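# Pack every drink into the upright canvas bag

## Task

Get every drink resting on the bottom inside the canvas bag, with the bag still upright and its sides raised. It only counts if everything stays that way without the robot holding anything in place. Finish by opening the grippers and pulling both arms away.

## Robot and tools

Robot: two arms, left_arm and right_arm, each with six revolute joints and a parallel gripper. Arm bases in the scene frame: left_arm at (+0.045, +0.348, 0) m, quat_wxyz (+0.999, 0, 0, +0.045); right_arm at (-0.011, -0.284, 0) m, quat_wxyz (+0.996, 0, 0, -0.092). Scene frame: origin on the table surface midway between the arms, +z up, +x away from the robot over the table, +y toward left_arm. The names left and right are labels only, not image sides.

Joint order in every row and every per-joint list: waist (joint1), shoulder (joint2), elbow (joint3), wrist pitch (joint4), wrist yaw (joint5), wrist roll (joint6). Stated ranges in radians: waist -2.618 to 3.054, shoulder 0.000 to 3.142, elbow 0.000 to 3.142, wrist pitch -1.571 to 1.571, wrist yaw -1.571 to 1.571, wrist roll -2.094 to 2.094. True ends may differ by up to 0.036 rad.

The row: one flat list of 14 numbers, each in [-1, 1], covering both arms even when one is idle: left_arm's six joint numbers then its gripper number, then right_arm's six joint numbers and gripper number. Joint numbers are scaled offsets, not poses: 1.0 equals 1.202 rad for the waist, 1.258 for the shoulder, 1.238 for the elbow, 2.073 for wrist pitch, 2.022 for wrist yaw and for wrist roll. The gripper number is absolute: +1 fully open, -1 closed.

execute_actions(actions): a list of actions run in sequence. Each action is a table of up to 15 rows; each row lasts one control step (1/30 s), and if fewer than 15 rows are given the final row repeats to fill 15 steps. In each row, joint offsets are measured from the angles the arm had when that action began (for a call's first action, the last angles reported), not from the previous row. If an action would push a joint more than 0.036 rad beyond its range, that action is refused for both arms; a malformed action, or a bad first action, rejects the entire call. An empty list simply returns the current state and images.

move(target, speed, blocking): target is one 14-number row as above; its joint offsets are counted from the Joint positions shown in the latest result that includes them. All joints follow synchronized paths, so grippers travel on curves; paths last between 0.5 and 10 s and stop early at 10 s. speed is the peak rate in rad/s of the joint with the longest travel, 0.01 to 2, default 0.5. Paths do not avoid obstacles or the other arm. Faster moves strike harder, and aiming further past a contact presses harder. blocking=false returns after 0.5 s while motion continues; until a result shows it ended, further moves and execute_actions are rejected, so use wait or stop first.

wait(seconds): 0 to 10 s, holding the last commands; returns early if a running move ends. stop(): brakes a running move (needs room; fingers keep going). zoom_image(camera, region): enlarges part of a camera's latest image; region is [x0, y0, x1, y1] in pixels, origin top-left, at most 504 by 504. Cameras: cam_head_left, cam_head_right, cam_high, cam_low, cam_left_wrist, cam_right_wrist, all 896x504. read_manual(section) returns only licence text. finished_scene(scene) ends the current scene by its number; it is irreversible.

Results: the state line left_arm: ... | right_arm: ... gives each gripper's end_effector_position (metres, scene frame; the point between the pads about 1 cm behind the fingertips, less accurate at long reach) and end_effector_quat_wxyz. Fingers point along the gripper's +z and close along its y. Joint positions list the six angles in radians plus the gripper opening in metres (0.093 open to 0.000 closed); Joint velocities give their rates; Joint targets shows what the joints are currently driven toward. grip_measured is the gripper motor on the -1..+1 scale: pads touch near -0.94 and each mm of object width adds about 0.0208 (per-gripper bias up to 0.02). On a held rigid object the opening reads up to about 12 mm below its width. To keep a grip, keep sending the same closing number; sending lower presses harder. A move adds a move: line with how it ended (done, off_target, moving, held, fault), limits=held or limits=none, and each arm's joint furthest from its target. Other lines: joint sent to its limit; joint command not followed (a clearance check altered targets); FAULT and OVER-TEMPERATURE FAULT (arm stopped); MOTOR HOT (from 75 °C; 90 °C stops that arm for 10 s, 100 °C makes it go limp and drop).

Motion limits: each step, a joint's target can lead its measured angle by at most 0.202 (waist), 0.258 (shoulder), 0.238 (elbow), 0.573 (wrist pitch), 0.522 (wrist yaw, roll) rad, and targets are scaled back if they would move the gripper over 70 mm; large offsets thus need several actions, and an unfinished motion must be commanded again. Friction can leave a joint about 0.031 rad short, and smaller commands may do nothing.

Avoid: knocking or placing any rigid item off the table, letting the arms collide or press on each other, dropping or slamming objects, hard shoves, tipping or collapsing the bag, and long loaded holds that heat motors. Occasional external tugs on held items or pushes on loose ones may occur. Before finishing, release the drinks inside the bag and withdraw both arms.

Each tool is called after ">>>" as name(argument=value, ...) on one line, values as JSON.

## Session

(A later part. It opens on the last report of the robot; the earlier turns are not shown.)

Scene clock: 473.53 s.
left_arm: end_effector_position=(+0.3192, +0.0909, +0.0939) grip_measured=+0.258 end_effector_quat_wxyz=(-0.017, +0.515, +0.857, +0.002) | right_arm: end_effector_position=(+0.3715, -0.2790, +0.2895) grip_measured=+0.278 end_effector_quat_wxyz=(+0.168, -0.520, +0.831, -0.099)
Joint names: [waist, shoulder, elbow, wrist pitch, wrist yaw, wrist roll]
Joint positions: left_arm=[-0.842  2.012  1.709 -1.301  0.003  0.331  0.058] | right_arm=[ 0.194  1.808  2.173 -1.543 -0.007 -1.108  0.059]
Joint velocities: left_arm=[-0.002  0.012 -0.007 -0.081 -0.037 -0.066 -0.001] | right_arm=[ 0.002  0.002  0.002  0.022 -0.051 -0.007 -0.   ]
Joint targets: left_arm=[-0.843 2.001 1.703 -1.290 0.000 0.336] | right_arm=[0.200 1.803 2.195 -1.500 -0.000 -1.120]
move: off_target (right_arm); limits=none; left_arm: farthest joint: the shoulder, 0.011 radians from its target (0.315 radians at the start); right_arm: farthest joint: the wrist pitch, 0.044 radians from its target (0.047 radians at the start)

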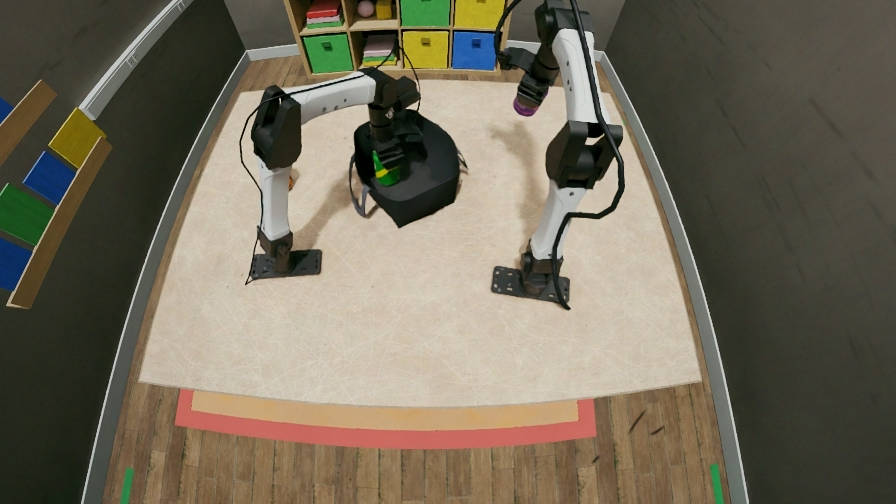

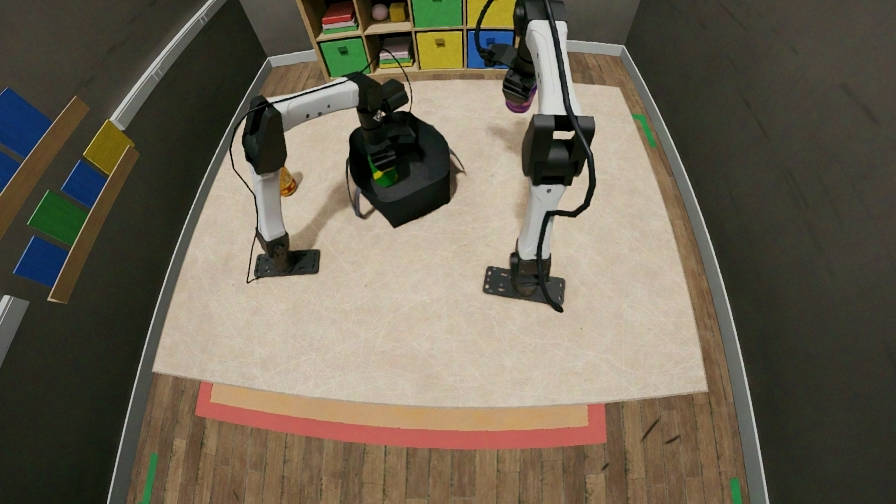

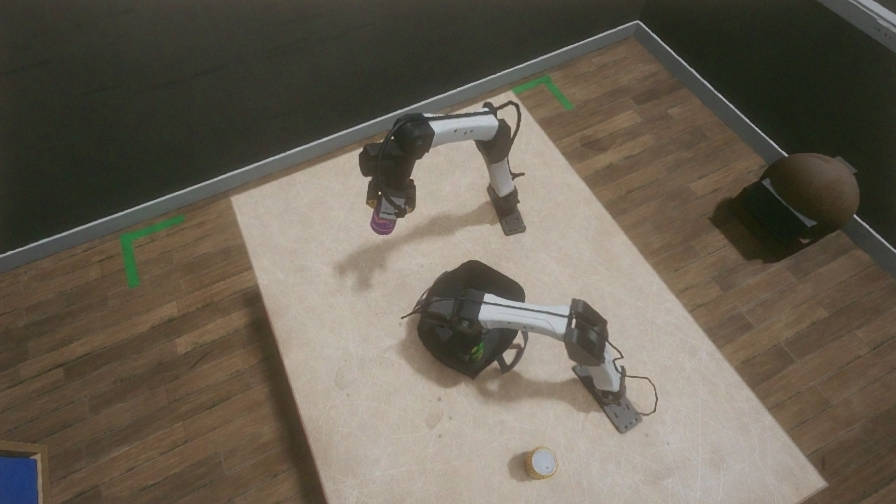

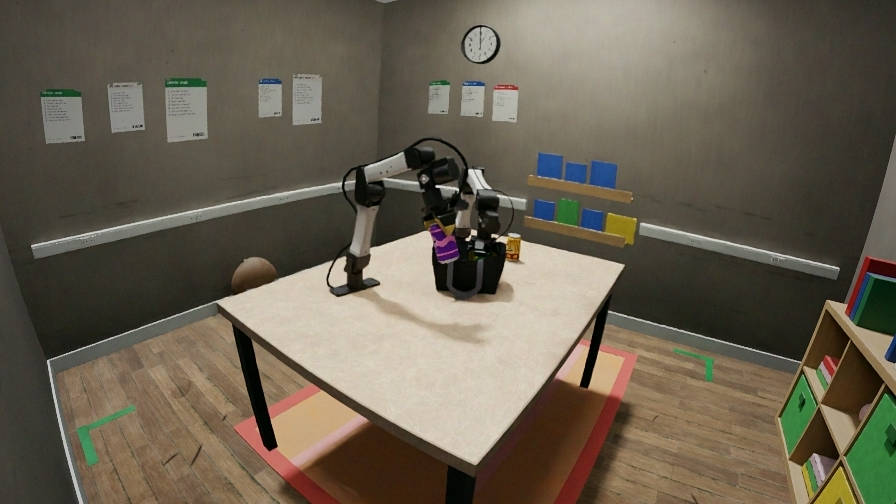

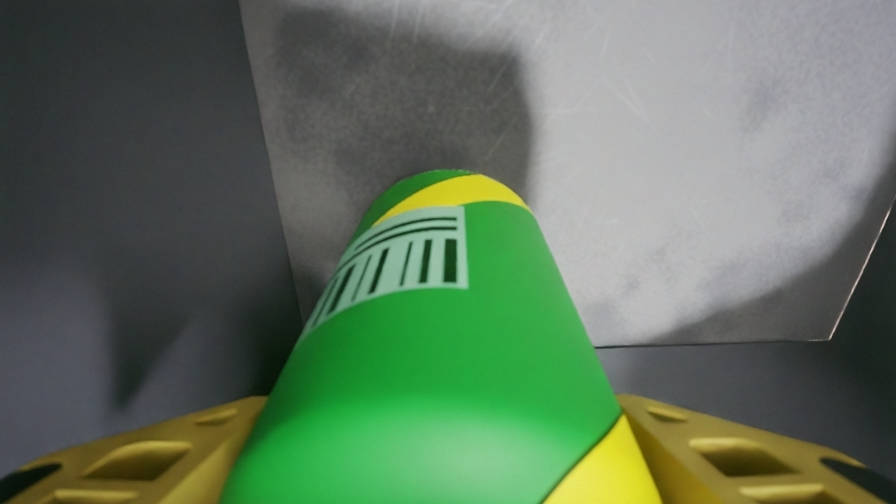

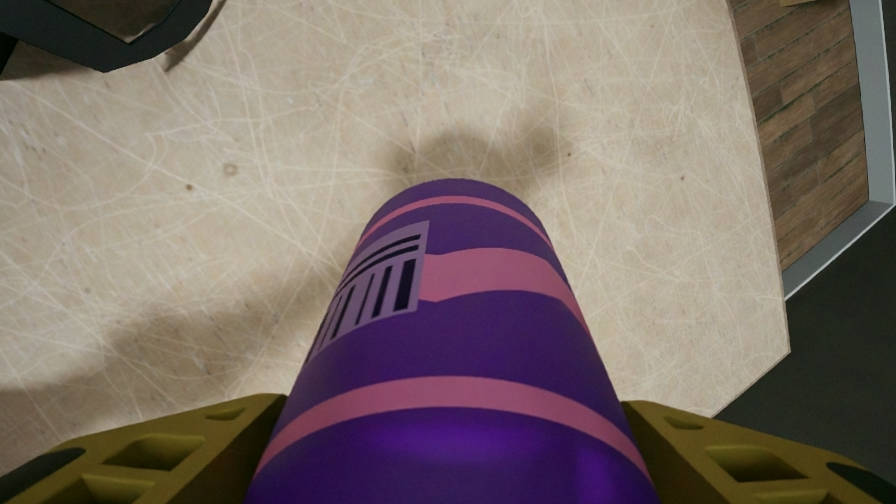

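>>> execute_actions(actions=[[[0,-0.006,-0.005,0.005,0,0,0.18, 0.005,-0.004,0.0178,0.0207,0.0035,-0.006,0.18],[0,-0.003,-0.005,0.005,0,0,0.18, 0.005,-0.004,0.0178,0.0207,0.0035,-0.006,0.18],[0,0,-0.005,0.005,0,0,0.18, 0.005,-0.004,0.0178,0.0207,0.0035,-0.006,0.18],[0,0.002,-0.005,0.005,0,0,0.22, 0.005,-0.004,0.0178,0.0207,0.0035,-0.006,0.18],[0,0.004,-0.005,0.005,0,0,0.26, 0.005,-0.004,0.0178,0.0207,0.0035,-0.006,0.18],[0,0.004,-0.005,0.005,0,0,0.29, 0.005,-0.004,0.0178,0.0207,0.0035,-0.006,0.18],[0,0.004,-0.005,0.005,0,0,0.32, 0.005,-0.004,0.0178,0.0207,0.0035,-0.006,0.18],[0,0.004,-0.005,0.005,0,0,0.36, 0.005,-0.004,0.0178,0.0207,0.0035,-0.006,0.18],[0,0.004,-0.005,0.005,0,0,0.40, 0.005,-0.004,0.0178,0.0207,0.0035,-0.006,0.18],[0,0.004,-0.005,0.005,0,0,0.44, 0.005,-0.004,0.0178,0.0207,0.0035,-0.006,0.18],[0,0.004,-0.005,0.005,0,0,0.49, 0.005,-0.004,0.0178,0.0207,0.0035,-0.006,0.18],[0,0.004,-0.005,0.005,0,0,0.54, 0.005,-0.004,0.0178,0.0207,0.0035,-0.006,0.18],[0,0.004,-0.005,0.005,0,0,0.60, 0.005,-0.004,0.0178,0.0207,0.0035,-0.006,0.18],[0,0.004,-0.005,0.005,0,0,0.66, 0.005,-0.004,0.0178,0.0207,0.0035,-0.006,0.18],[0,0.004,-0.005,0.005,0,0,0.70, 0.005,-0.004,0.0178,0.0207,0.0035,-0.006,0.18]]])

Scene clock: 521.13 s.
left_arm: end_effector_position=(+0.3193, +0.0907, +0.0939) grip_measured=+0.679 end_effector_quat_wxyz=(-0.016, +0.515, +0.857, +0.001) | right_arm: end_effector_position=(+0.3715, -0.2790, +0.2895) grip_measured=+0.278 end_effector_quat_wxyz=(+0.168, -0.520, +0.831, -0.099)
Joint names: [waist, shoulder, elbow, wrist pitch, wrist yaw, wrist roll]
Joint positions: left_arm=[-0.842  2.012  1.709 -1.3    0.004  0.331  0.078] | right_arm=[ 0.194  1.808  2.173 -1.543 -0.007 -1.108  0.059]
Joint velocities: left_arm=[-0.012  0.002 -0.002 -0.037 -0.066  0.007  0.04 ] | right_arm=[-0.012 -0.012 -0.002 -0.022  0.066  0.051  0.   ]
Joint targets: left_arm=[-0.842 2.017 1.702 -1.290 0.003 0.331] | right_arm=[0.200 1.803 2.195 -1.501 -0.000 -1.120]

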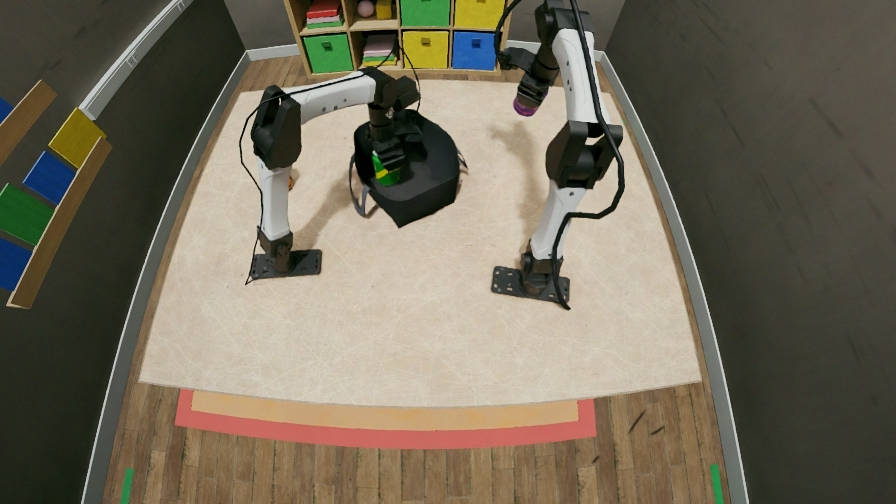

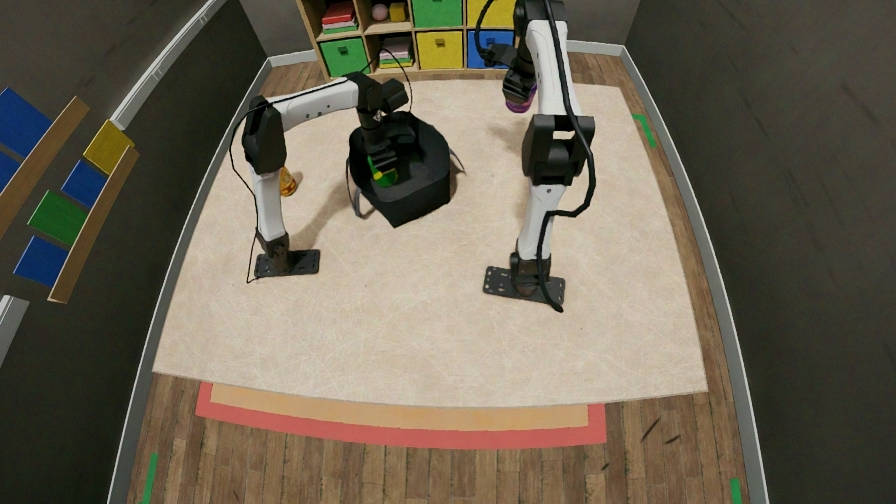

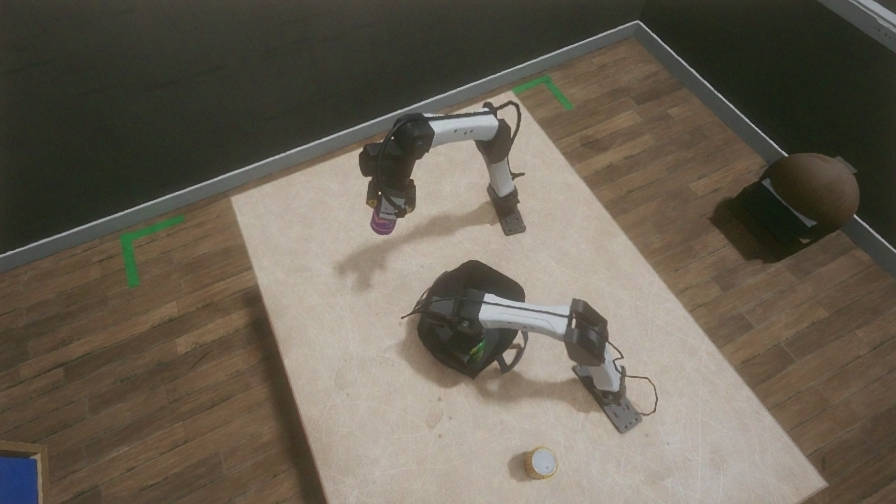

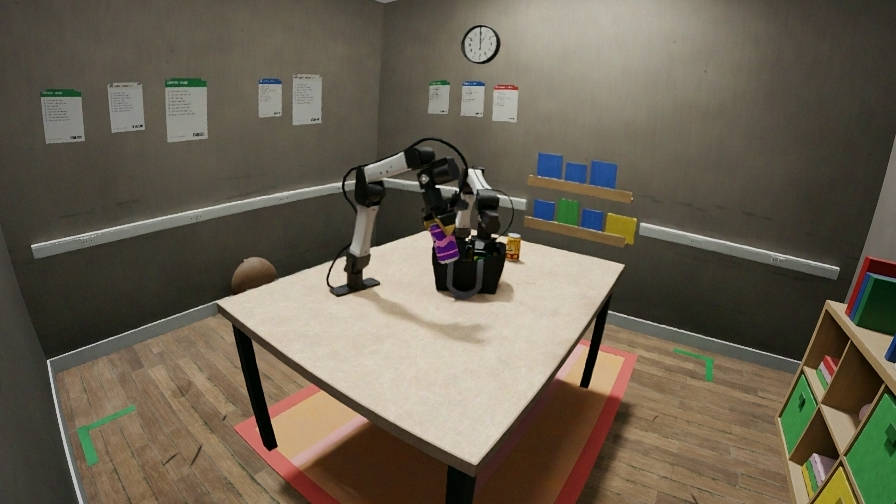

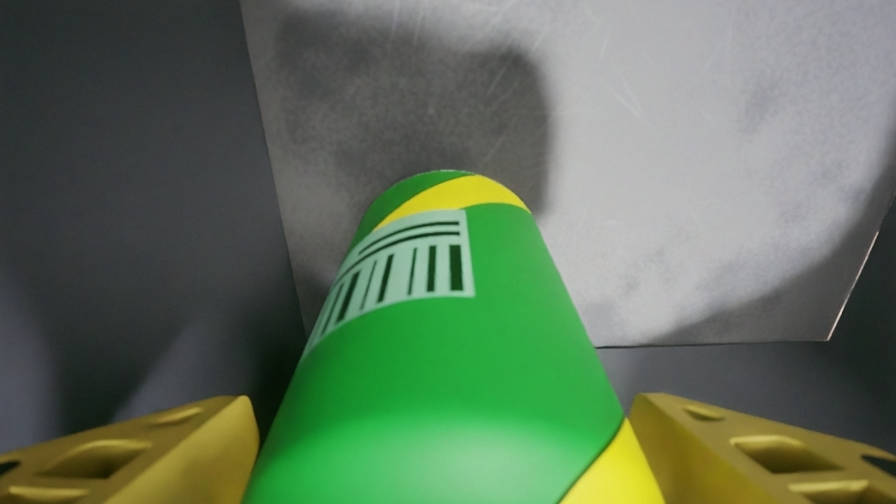

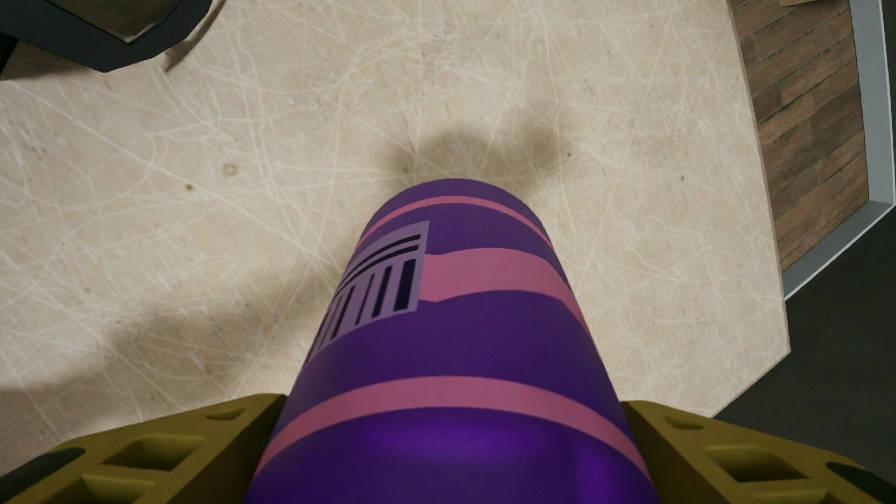

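>>> move(target=[0, -0.1510, 0.1591, -0.1037, -0.002, 0, 0.8, 0.1747, -0.004, 0.0178, 0.0207, 0.0035, -0.1281, 0.18], speed=0.5, blocking=false)

>>> wait(seconds=2)

Scene clock: 554.53 s.
left_arm: end_effector_position=(+0.3193, +0.0907, +0.1729) grip_measured=+0.798 end_effector_quat_wxyz=(+0.057, +0.515, +0.855, -0.014) | right_arm: end_effector_position=(+0.3650, -0.2227, +0.2888) grip_measured=+0.278 end_effector_quat_wxyz=(-0.164, +0.637, -0.747, +0.098)
Joint names: [waist, shoulder, elbow, wrist pitch, wrist yaw, wrist roll]
Joint positions: left_arm=[-0.842  1.883  1.838 -1.409  0.004  0.331  0.083] | right_arm=[ 0.345  1.808  2.173 -1.551 -0.003 -1.251  0.059]
Joint velocities: left_arm=[-0.017 -0.393  0.388 -0.33  -0.022 -0.022 -0.   ] | right_arm=[ 0.359 -0.002  0.007 -0.037 -0.022 -0.462  0.   ]
Joint targets: left_arm=[-0.842 1.852 1.875 -1.482 0.001 0.331] | right_arm=[0.372 1.804 2.192 -1.507 -0.001 -1.327]
move: running; limits=none; left_arm: farthest joint: the wrist pitch, 0.106 radians from its target (0.215 radians at the start); right_arm: farthest joint: the wrist roll, 0.116 radians from its target (0.259 radians at the start)

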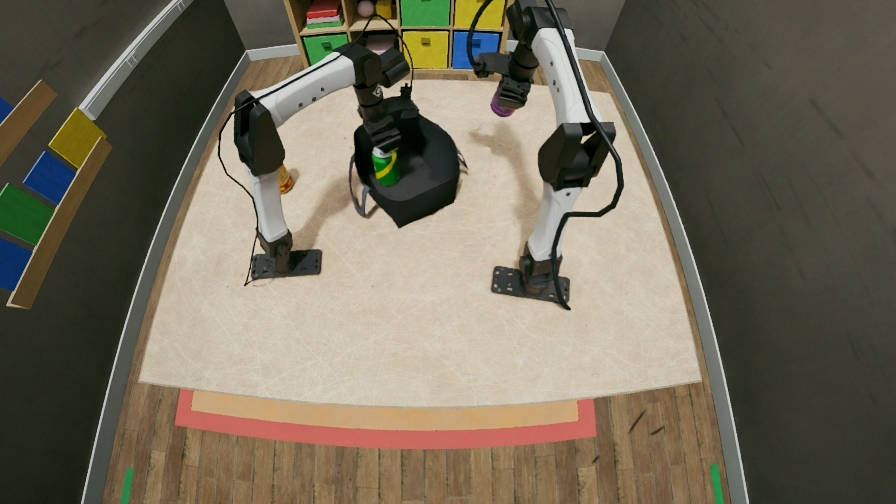

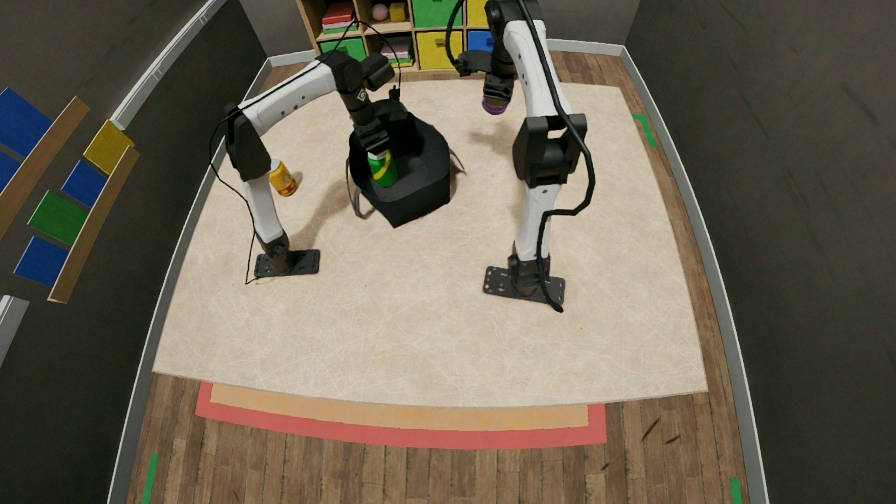

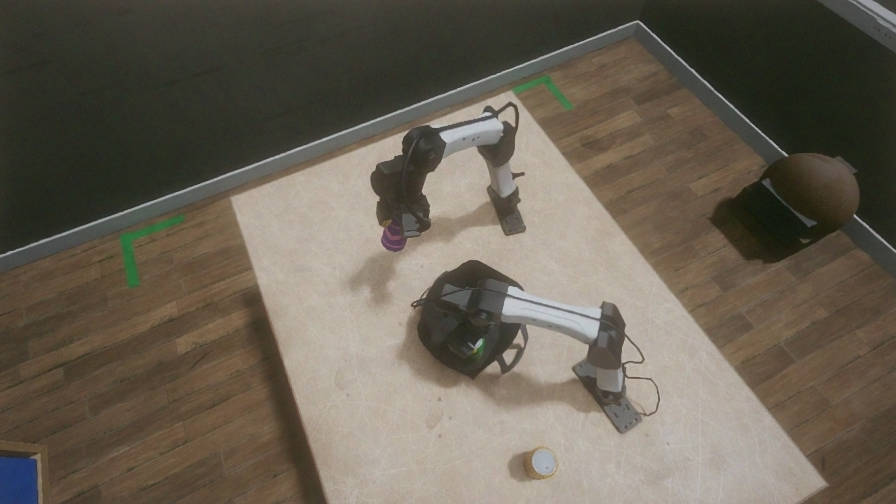

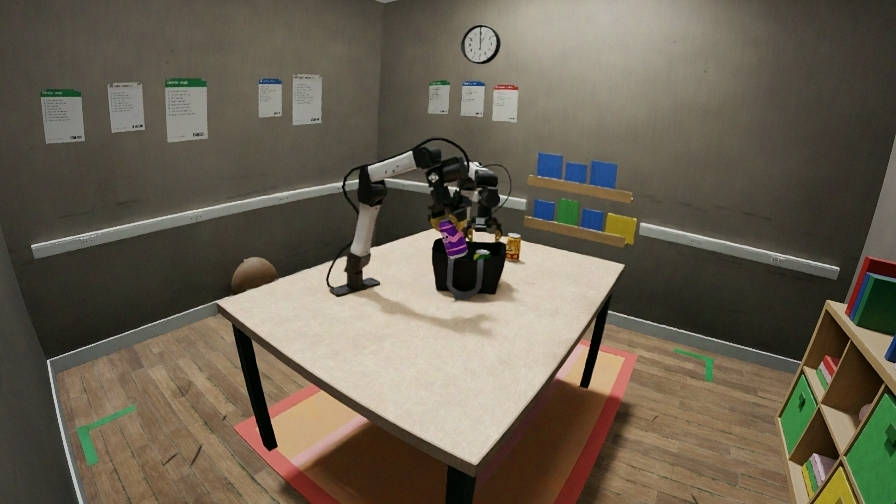

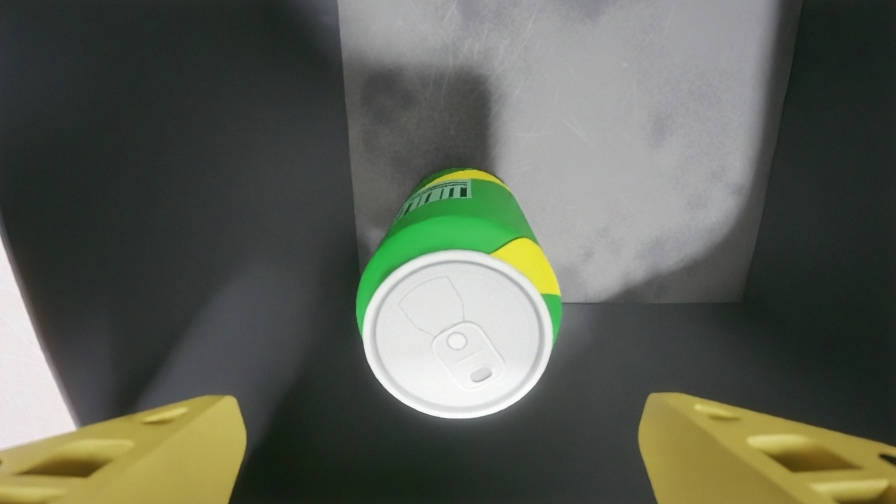

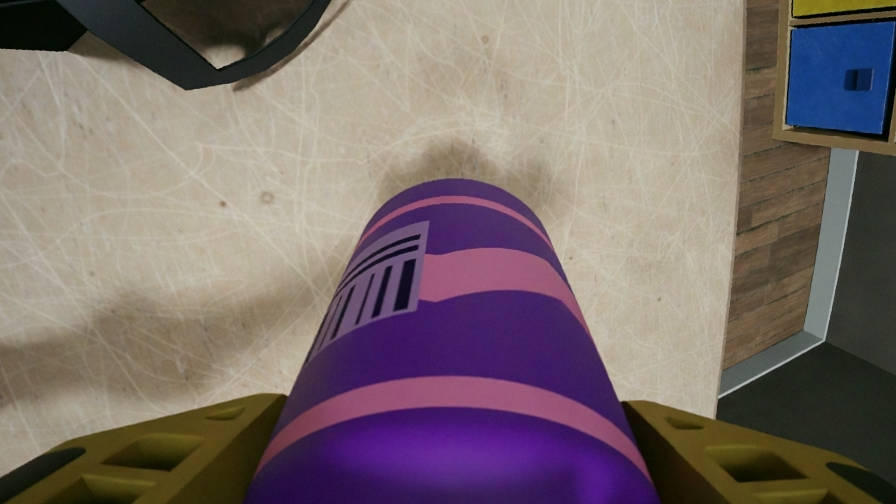

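Scene clock: 555.33 s.
left_arm: end_effector_position=(+0.3074, +0.1018, +0.2073) grip_measured=+0.798 end_effector_quat_wxyz=(+0.071, +0.514, +0.855, -0.017) | right_arm: end_effector_position=(+0.3619, -0.2000, +0.2893) grip_measured=+0.278 end_effector_quat_wxyz=(-0.165, +0.695, -0.693, +0.102)
Joint names: [waist, shoulder, elbow, wrist pitch, wrist yaw, wrist roll]
Joint positions: left_arm=[-0.842  1.82   1.893 -1.498  0.004  0.331  0.083] | right_arm=[ 0.403  1.808  2.173 -1.545 -0.006 -1.354  0.059]
Joint velocities: left_arm=[ 0.002 -0.012  0.012 -0.007 -0.037  0.022  0.   ] | right_arm=[ 0.007 -0.012  0.012 -0.051  0.037  0.037  0.   ]
Joint targets: left_arm=[-0.842 1.823 1.905 -1.515 -0.000 0.331] | right_arm=[0.404 1.803 2.195 -1.501 -0.000 -1.367]
earlier move: off_target (right_arm); limits=none; left_arm: farthest joint: the wrist pitch, 0.017 radians from its target (0.215 radians at the start); right_arm: farthest joint: the wrist pitch, 0.045 radians from its target (0.043 radians at the start)
wait: 0.80 of 2 s (the move ended)

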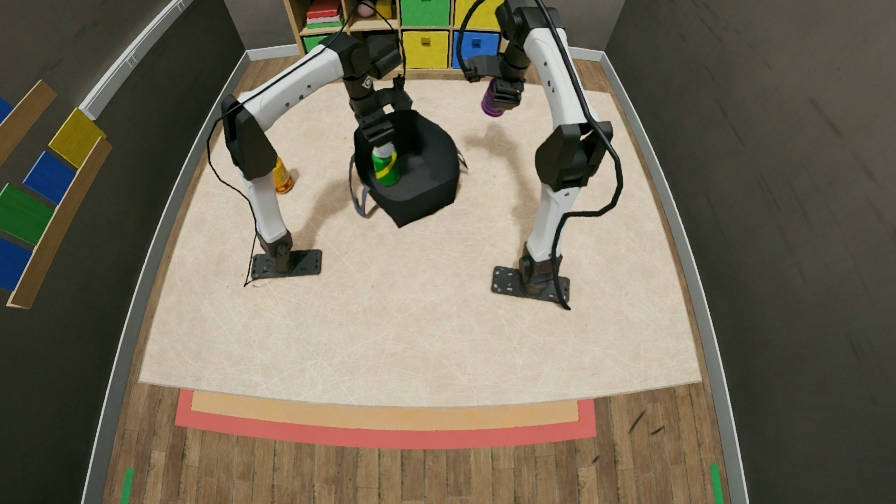

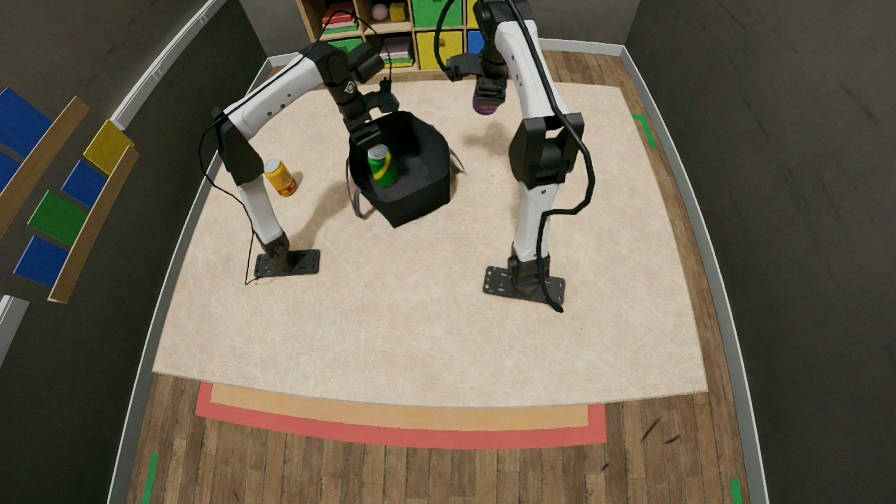

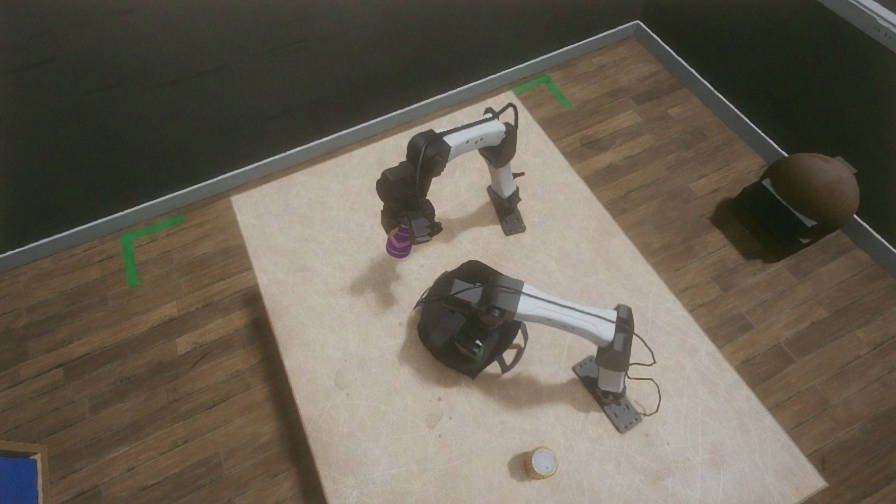

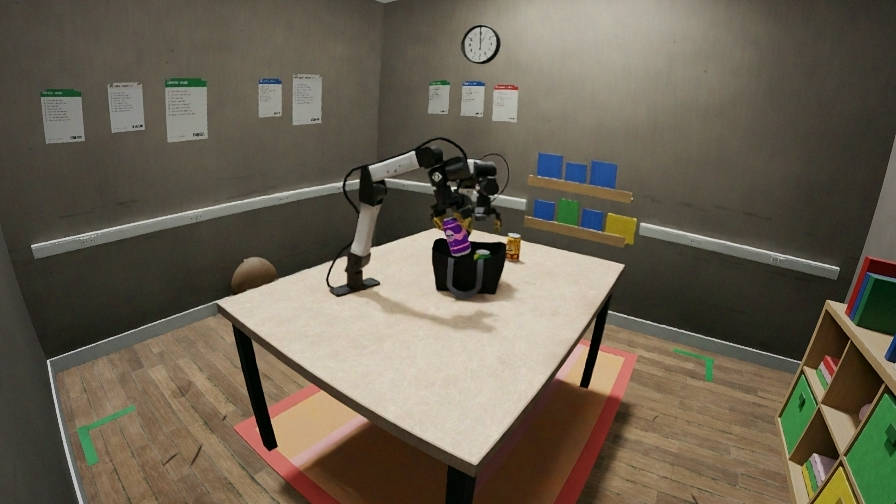

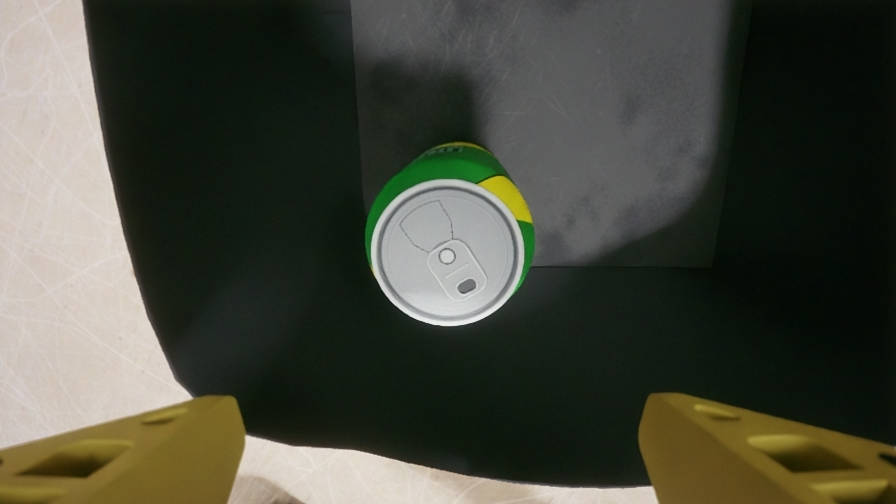

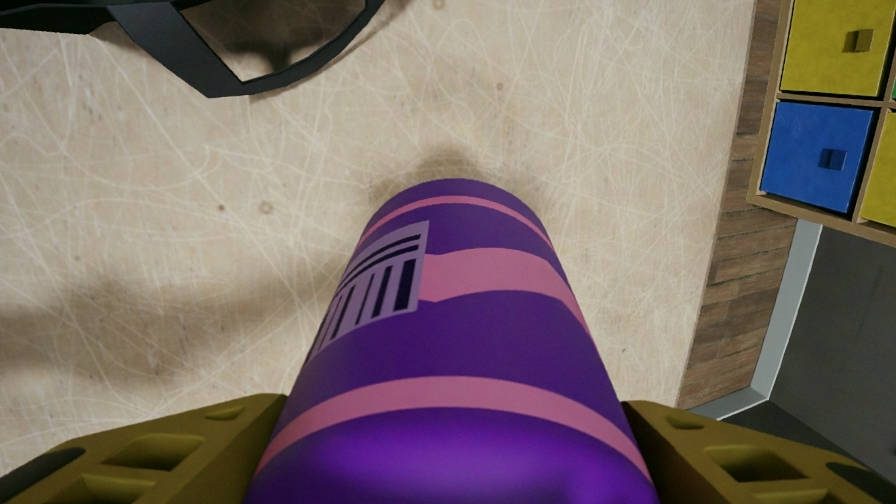

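>>> move(target=[0.8461, -0.2202, -0.3926, 0.0299, -0.002, -0.1667, 1, 0.4193, -0.004, 0.0178, 0.0215, 0.003, -0.006, 0.18], speed=1.0)

Scene clock: 599.97 s.
left_arm: end_effector_position=(+0.3015, +0.4169, +0.1637) grip_measured=+0.985 end_effector_quat_wxyz=(-0.003, -0.130, +0.992, -0.001) | right_arm: end_effector_position=(+0.2777, -0.0269, +0.2825) grip_measured=+0.278 end_effector_quat_wxyz=(-0.179, +0.847, -0.498, +0.052)
Joint names: [waist, shoulder, elbow, wrist pitch, wrist yaw, wrist roll]
Joint positions: left_arm=[ 0.171  1.559  1.432 -1.451  0.001  0.     0.092] | right_arm=[ 0.907  1.828  2.173 -1.541 -0.013 -1.355  0.059]
Joint velocities: left_arm=[-0.002 -0.007 -0.007 -0.022 -0.007  0.007 -0.001] | right_arm=[ 0.017 -0.007 -0.012  0.022  0.037 -0.066 -0.001]
Joint targets: left_arm=[0.175 1.543 1.407 -1.436 -0.000 -0.006] | right_arm=[0.908 1.803 2.195 -1.500 -0.000 -1.366]
move: off_target (left_arm, right_arm); limits=none; left_arm: farthest joint: the elbow, 0.025 radians from its target (0.486 radians at the start); right_arm: farthest joint: the wrist pitch, 0.040 radians from its target (0.040 radians at the start)

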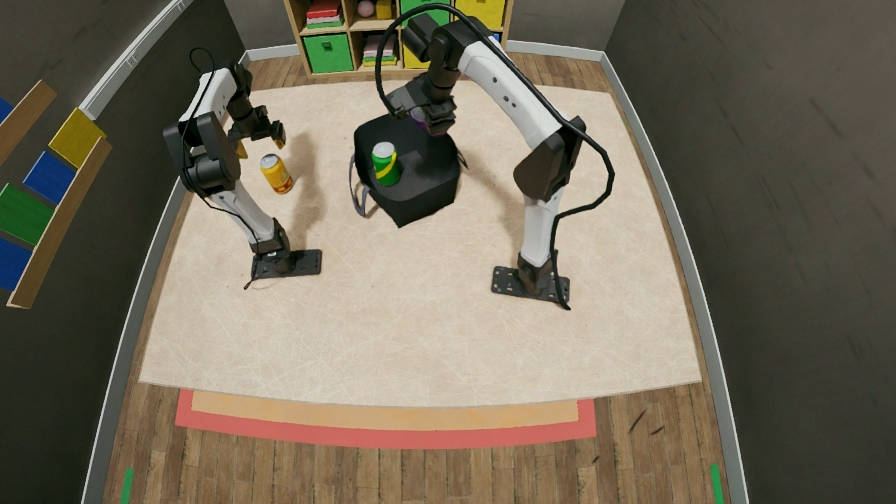

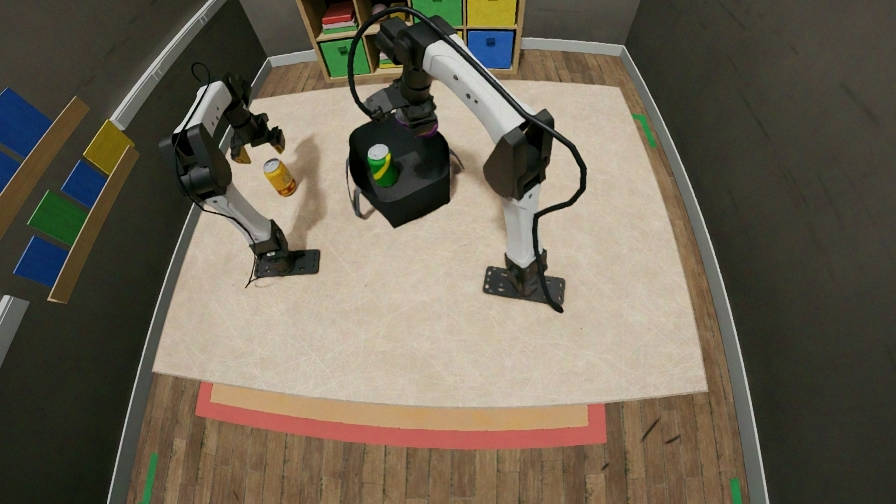

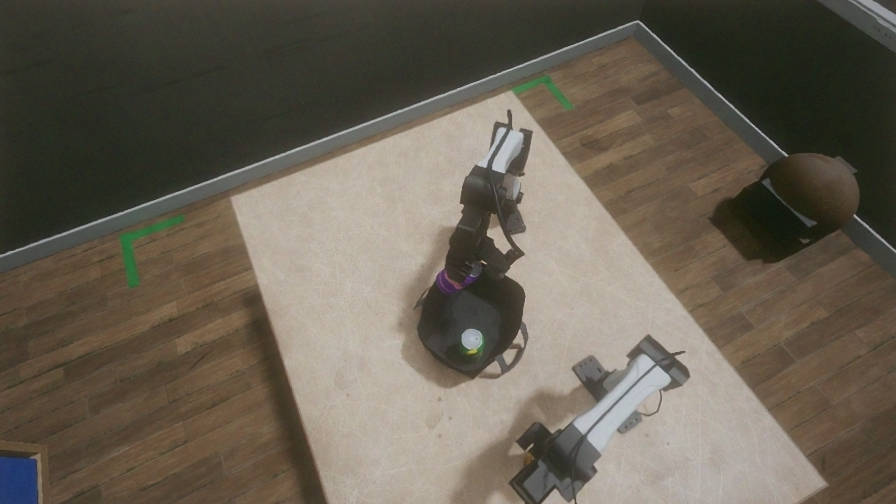

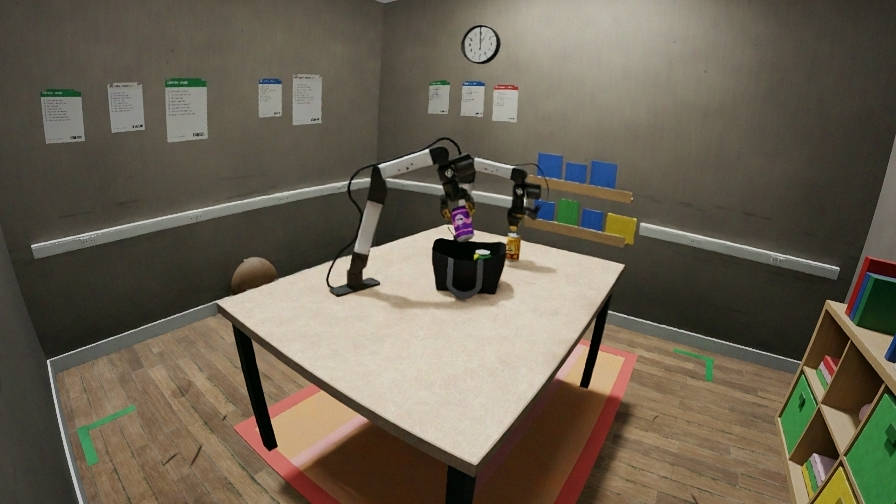

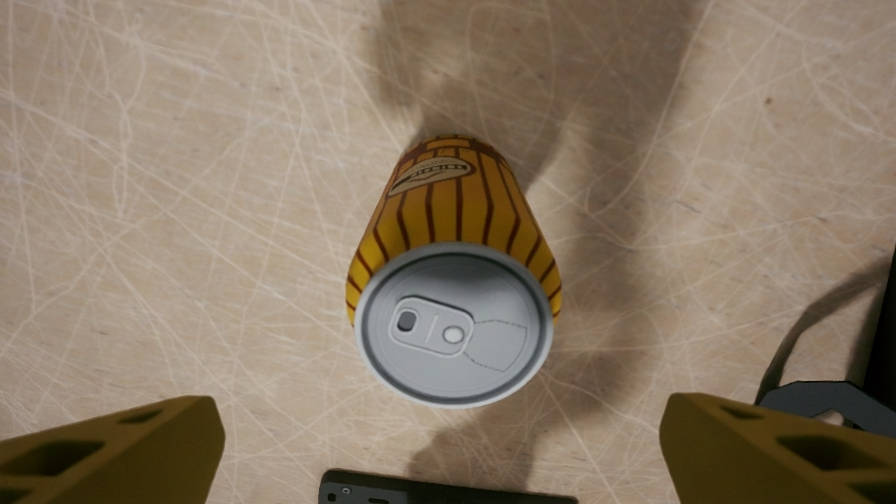

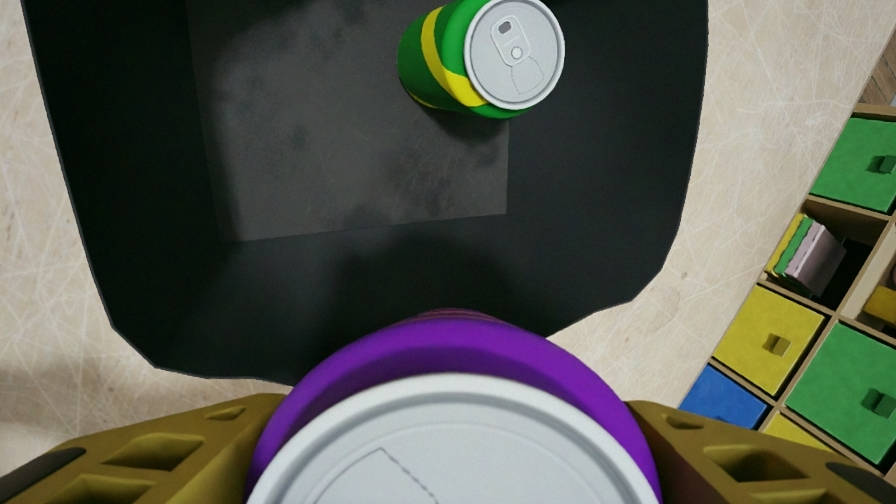

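>>> zoom_image(camera="cam_low", region=[410, 150, 530, 270])

>>> zoom_image(camera="cam_high", region=[400, 210, 550, 380])

>>> zoom_image(camera="cam_head_right", region=[340, 60, 480, 200])

Region (410, 150, 530, 270) of cam_low's 896x504 image, scaled by 4.200, with more detail than that image has.

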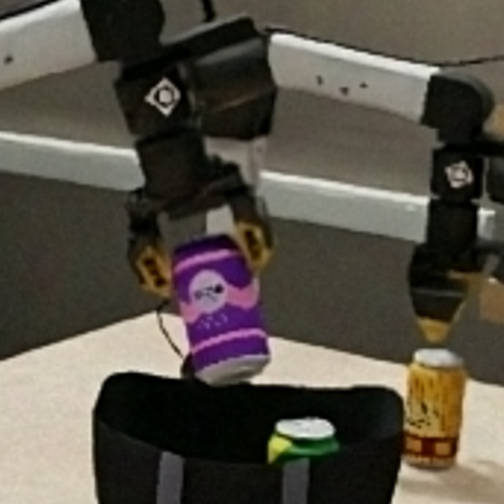

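Region (400, 210, 550, 380) of cam_high's 896x504 image, scaled by 2.965, with more detail than that image has; it fills the left 445 columns of this view, and the rest is white.

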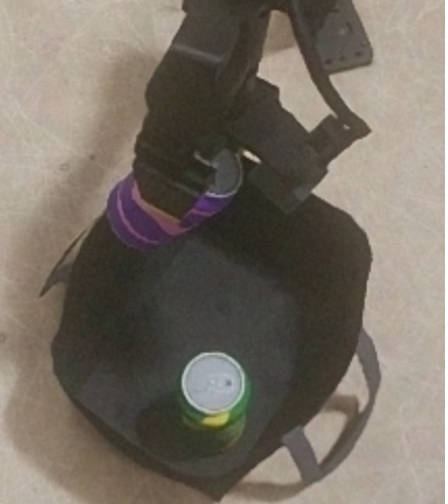

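Region (340, 60, 480, 200) of cam_head_right's 896x504 image, scaled by 3.600, with more detail than that image has.

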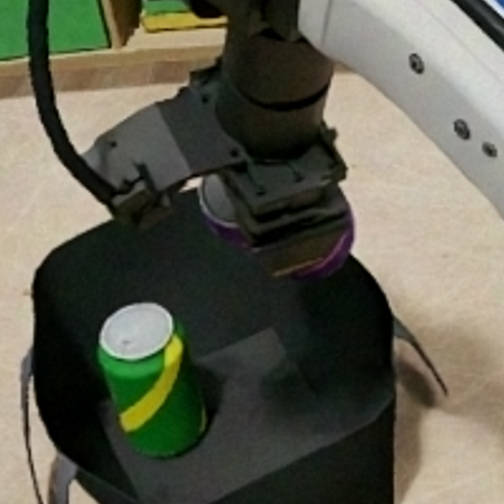

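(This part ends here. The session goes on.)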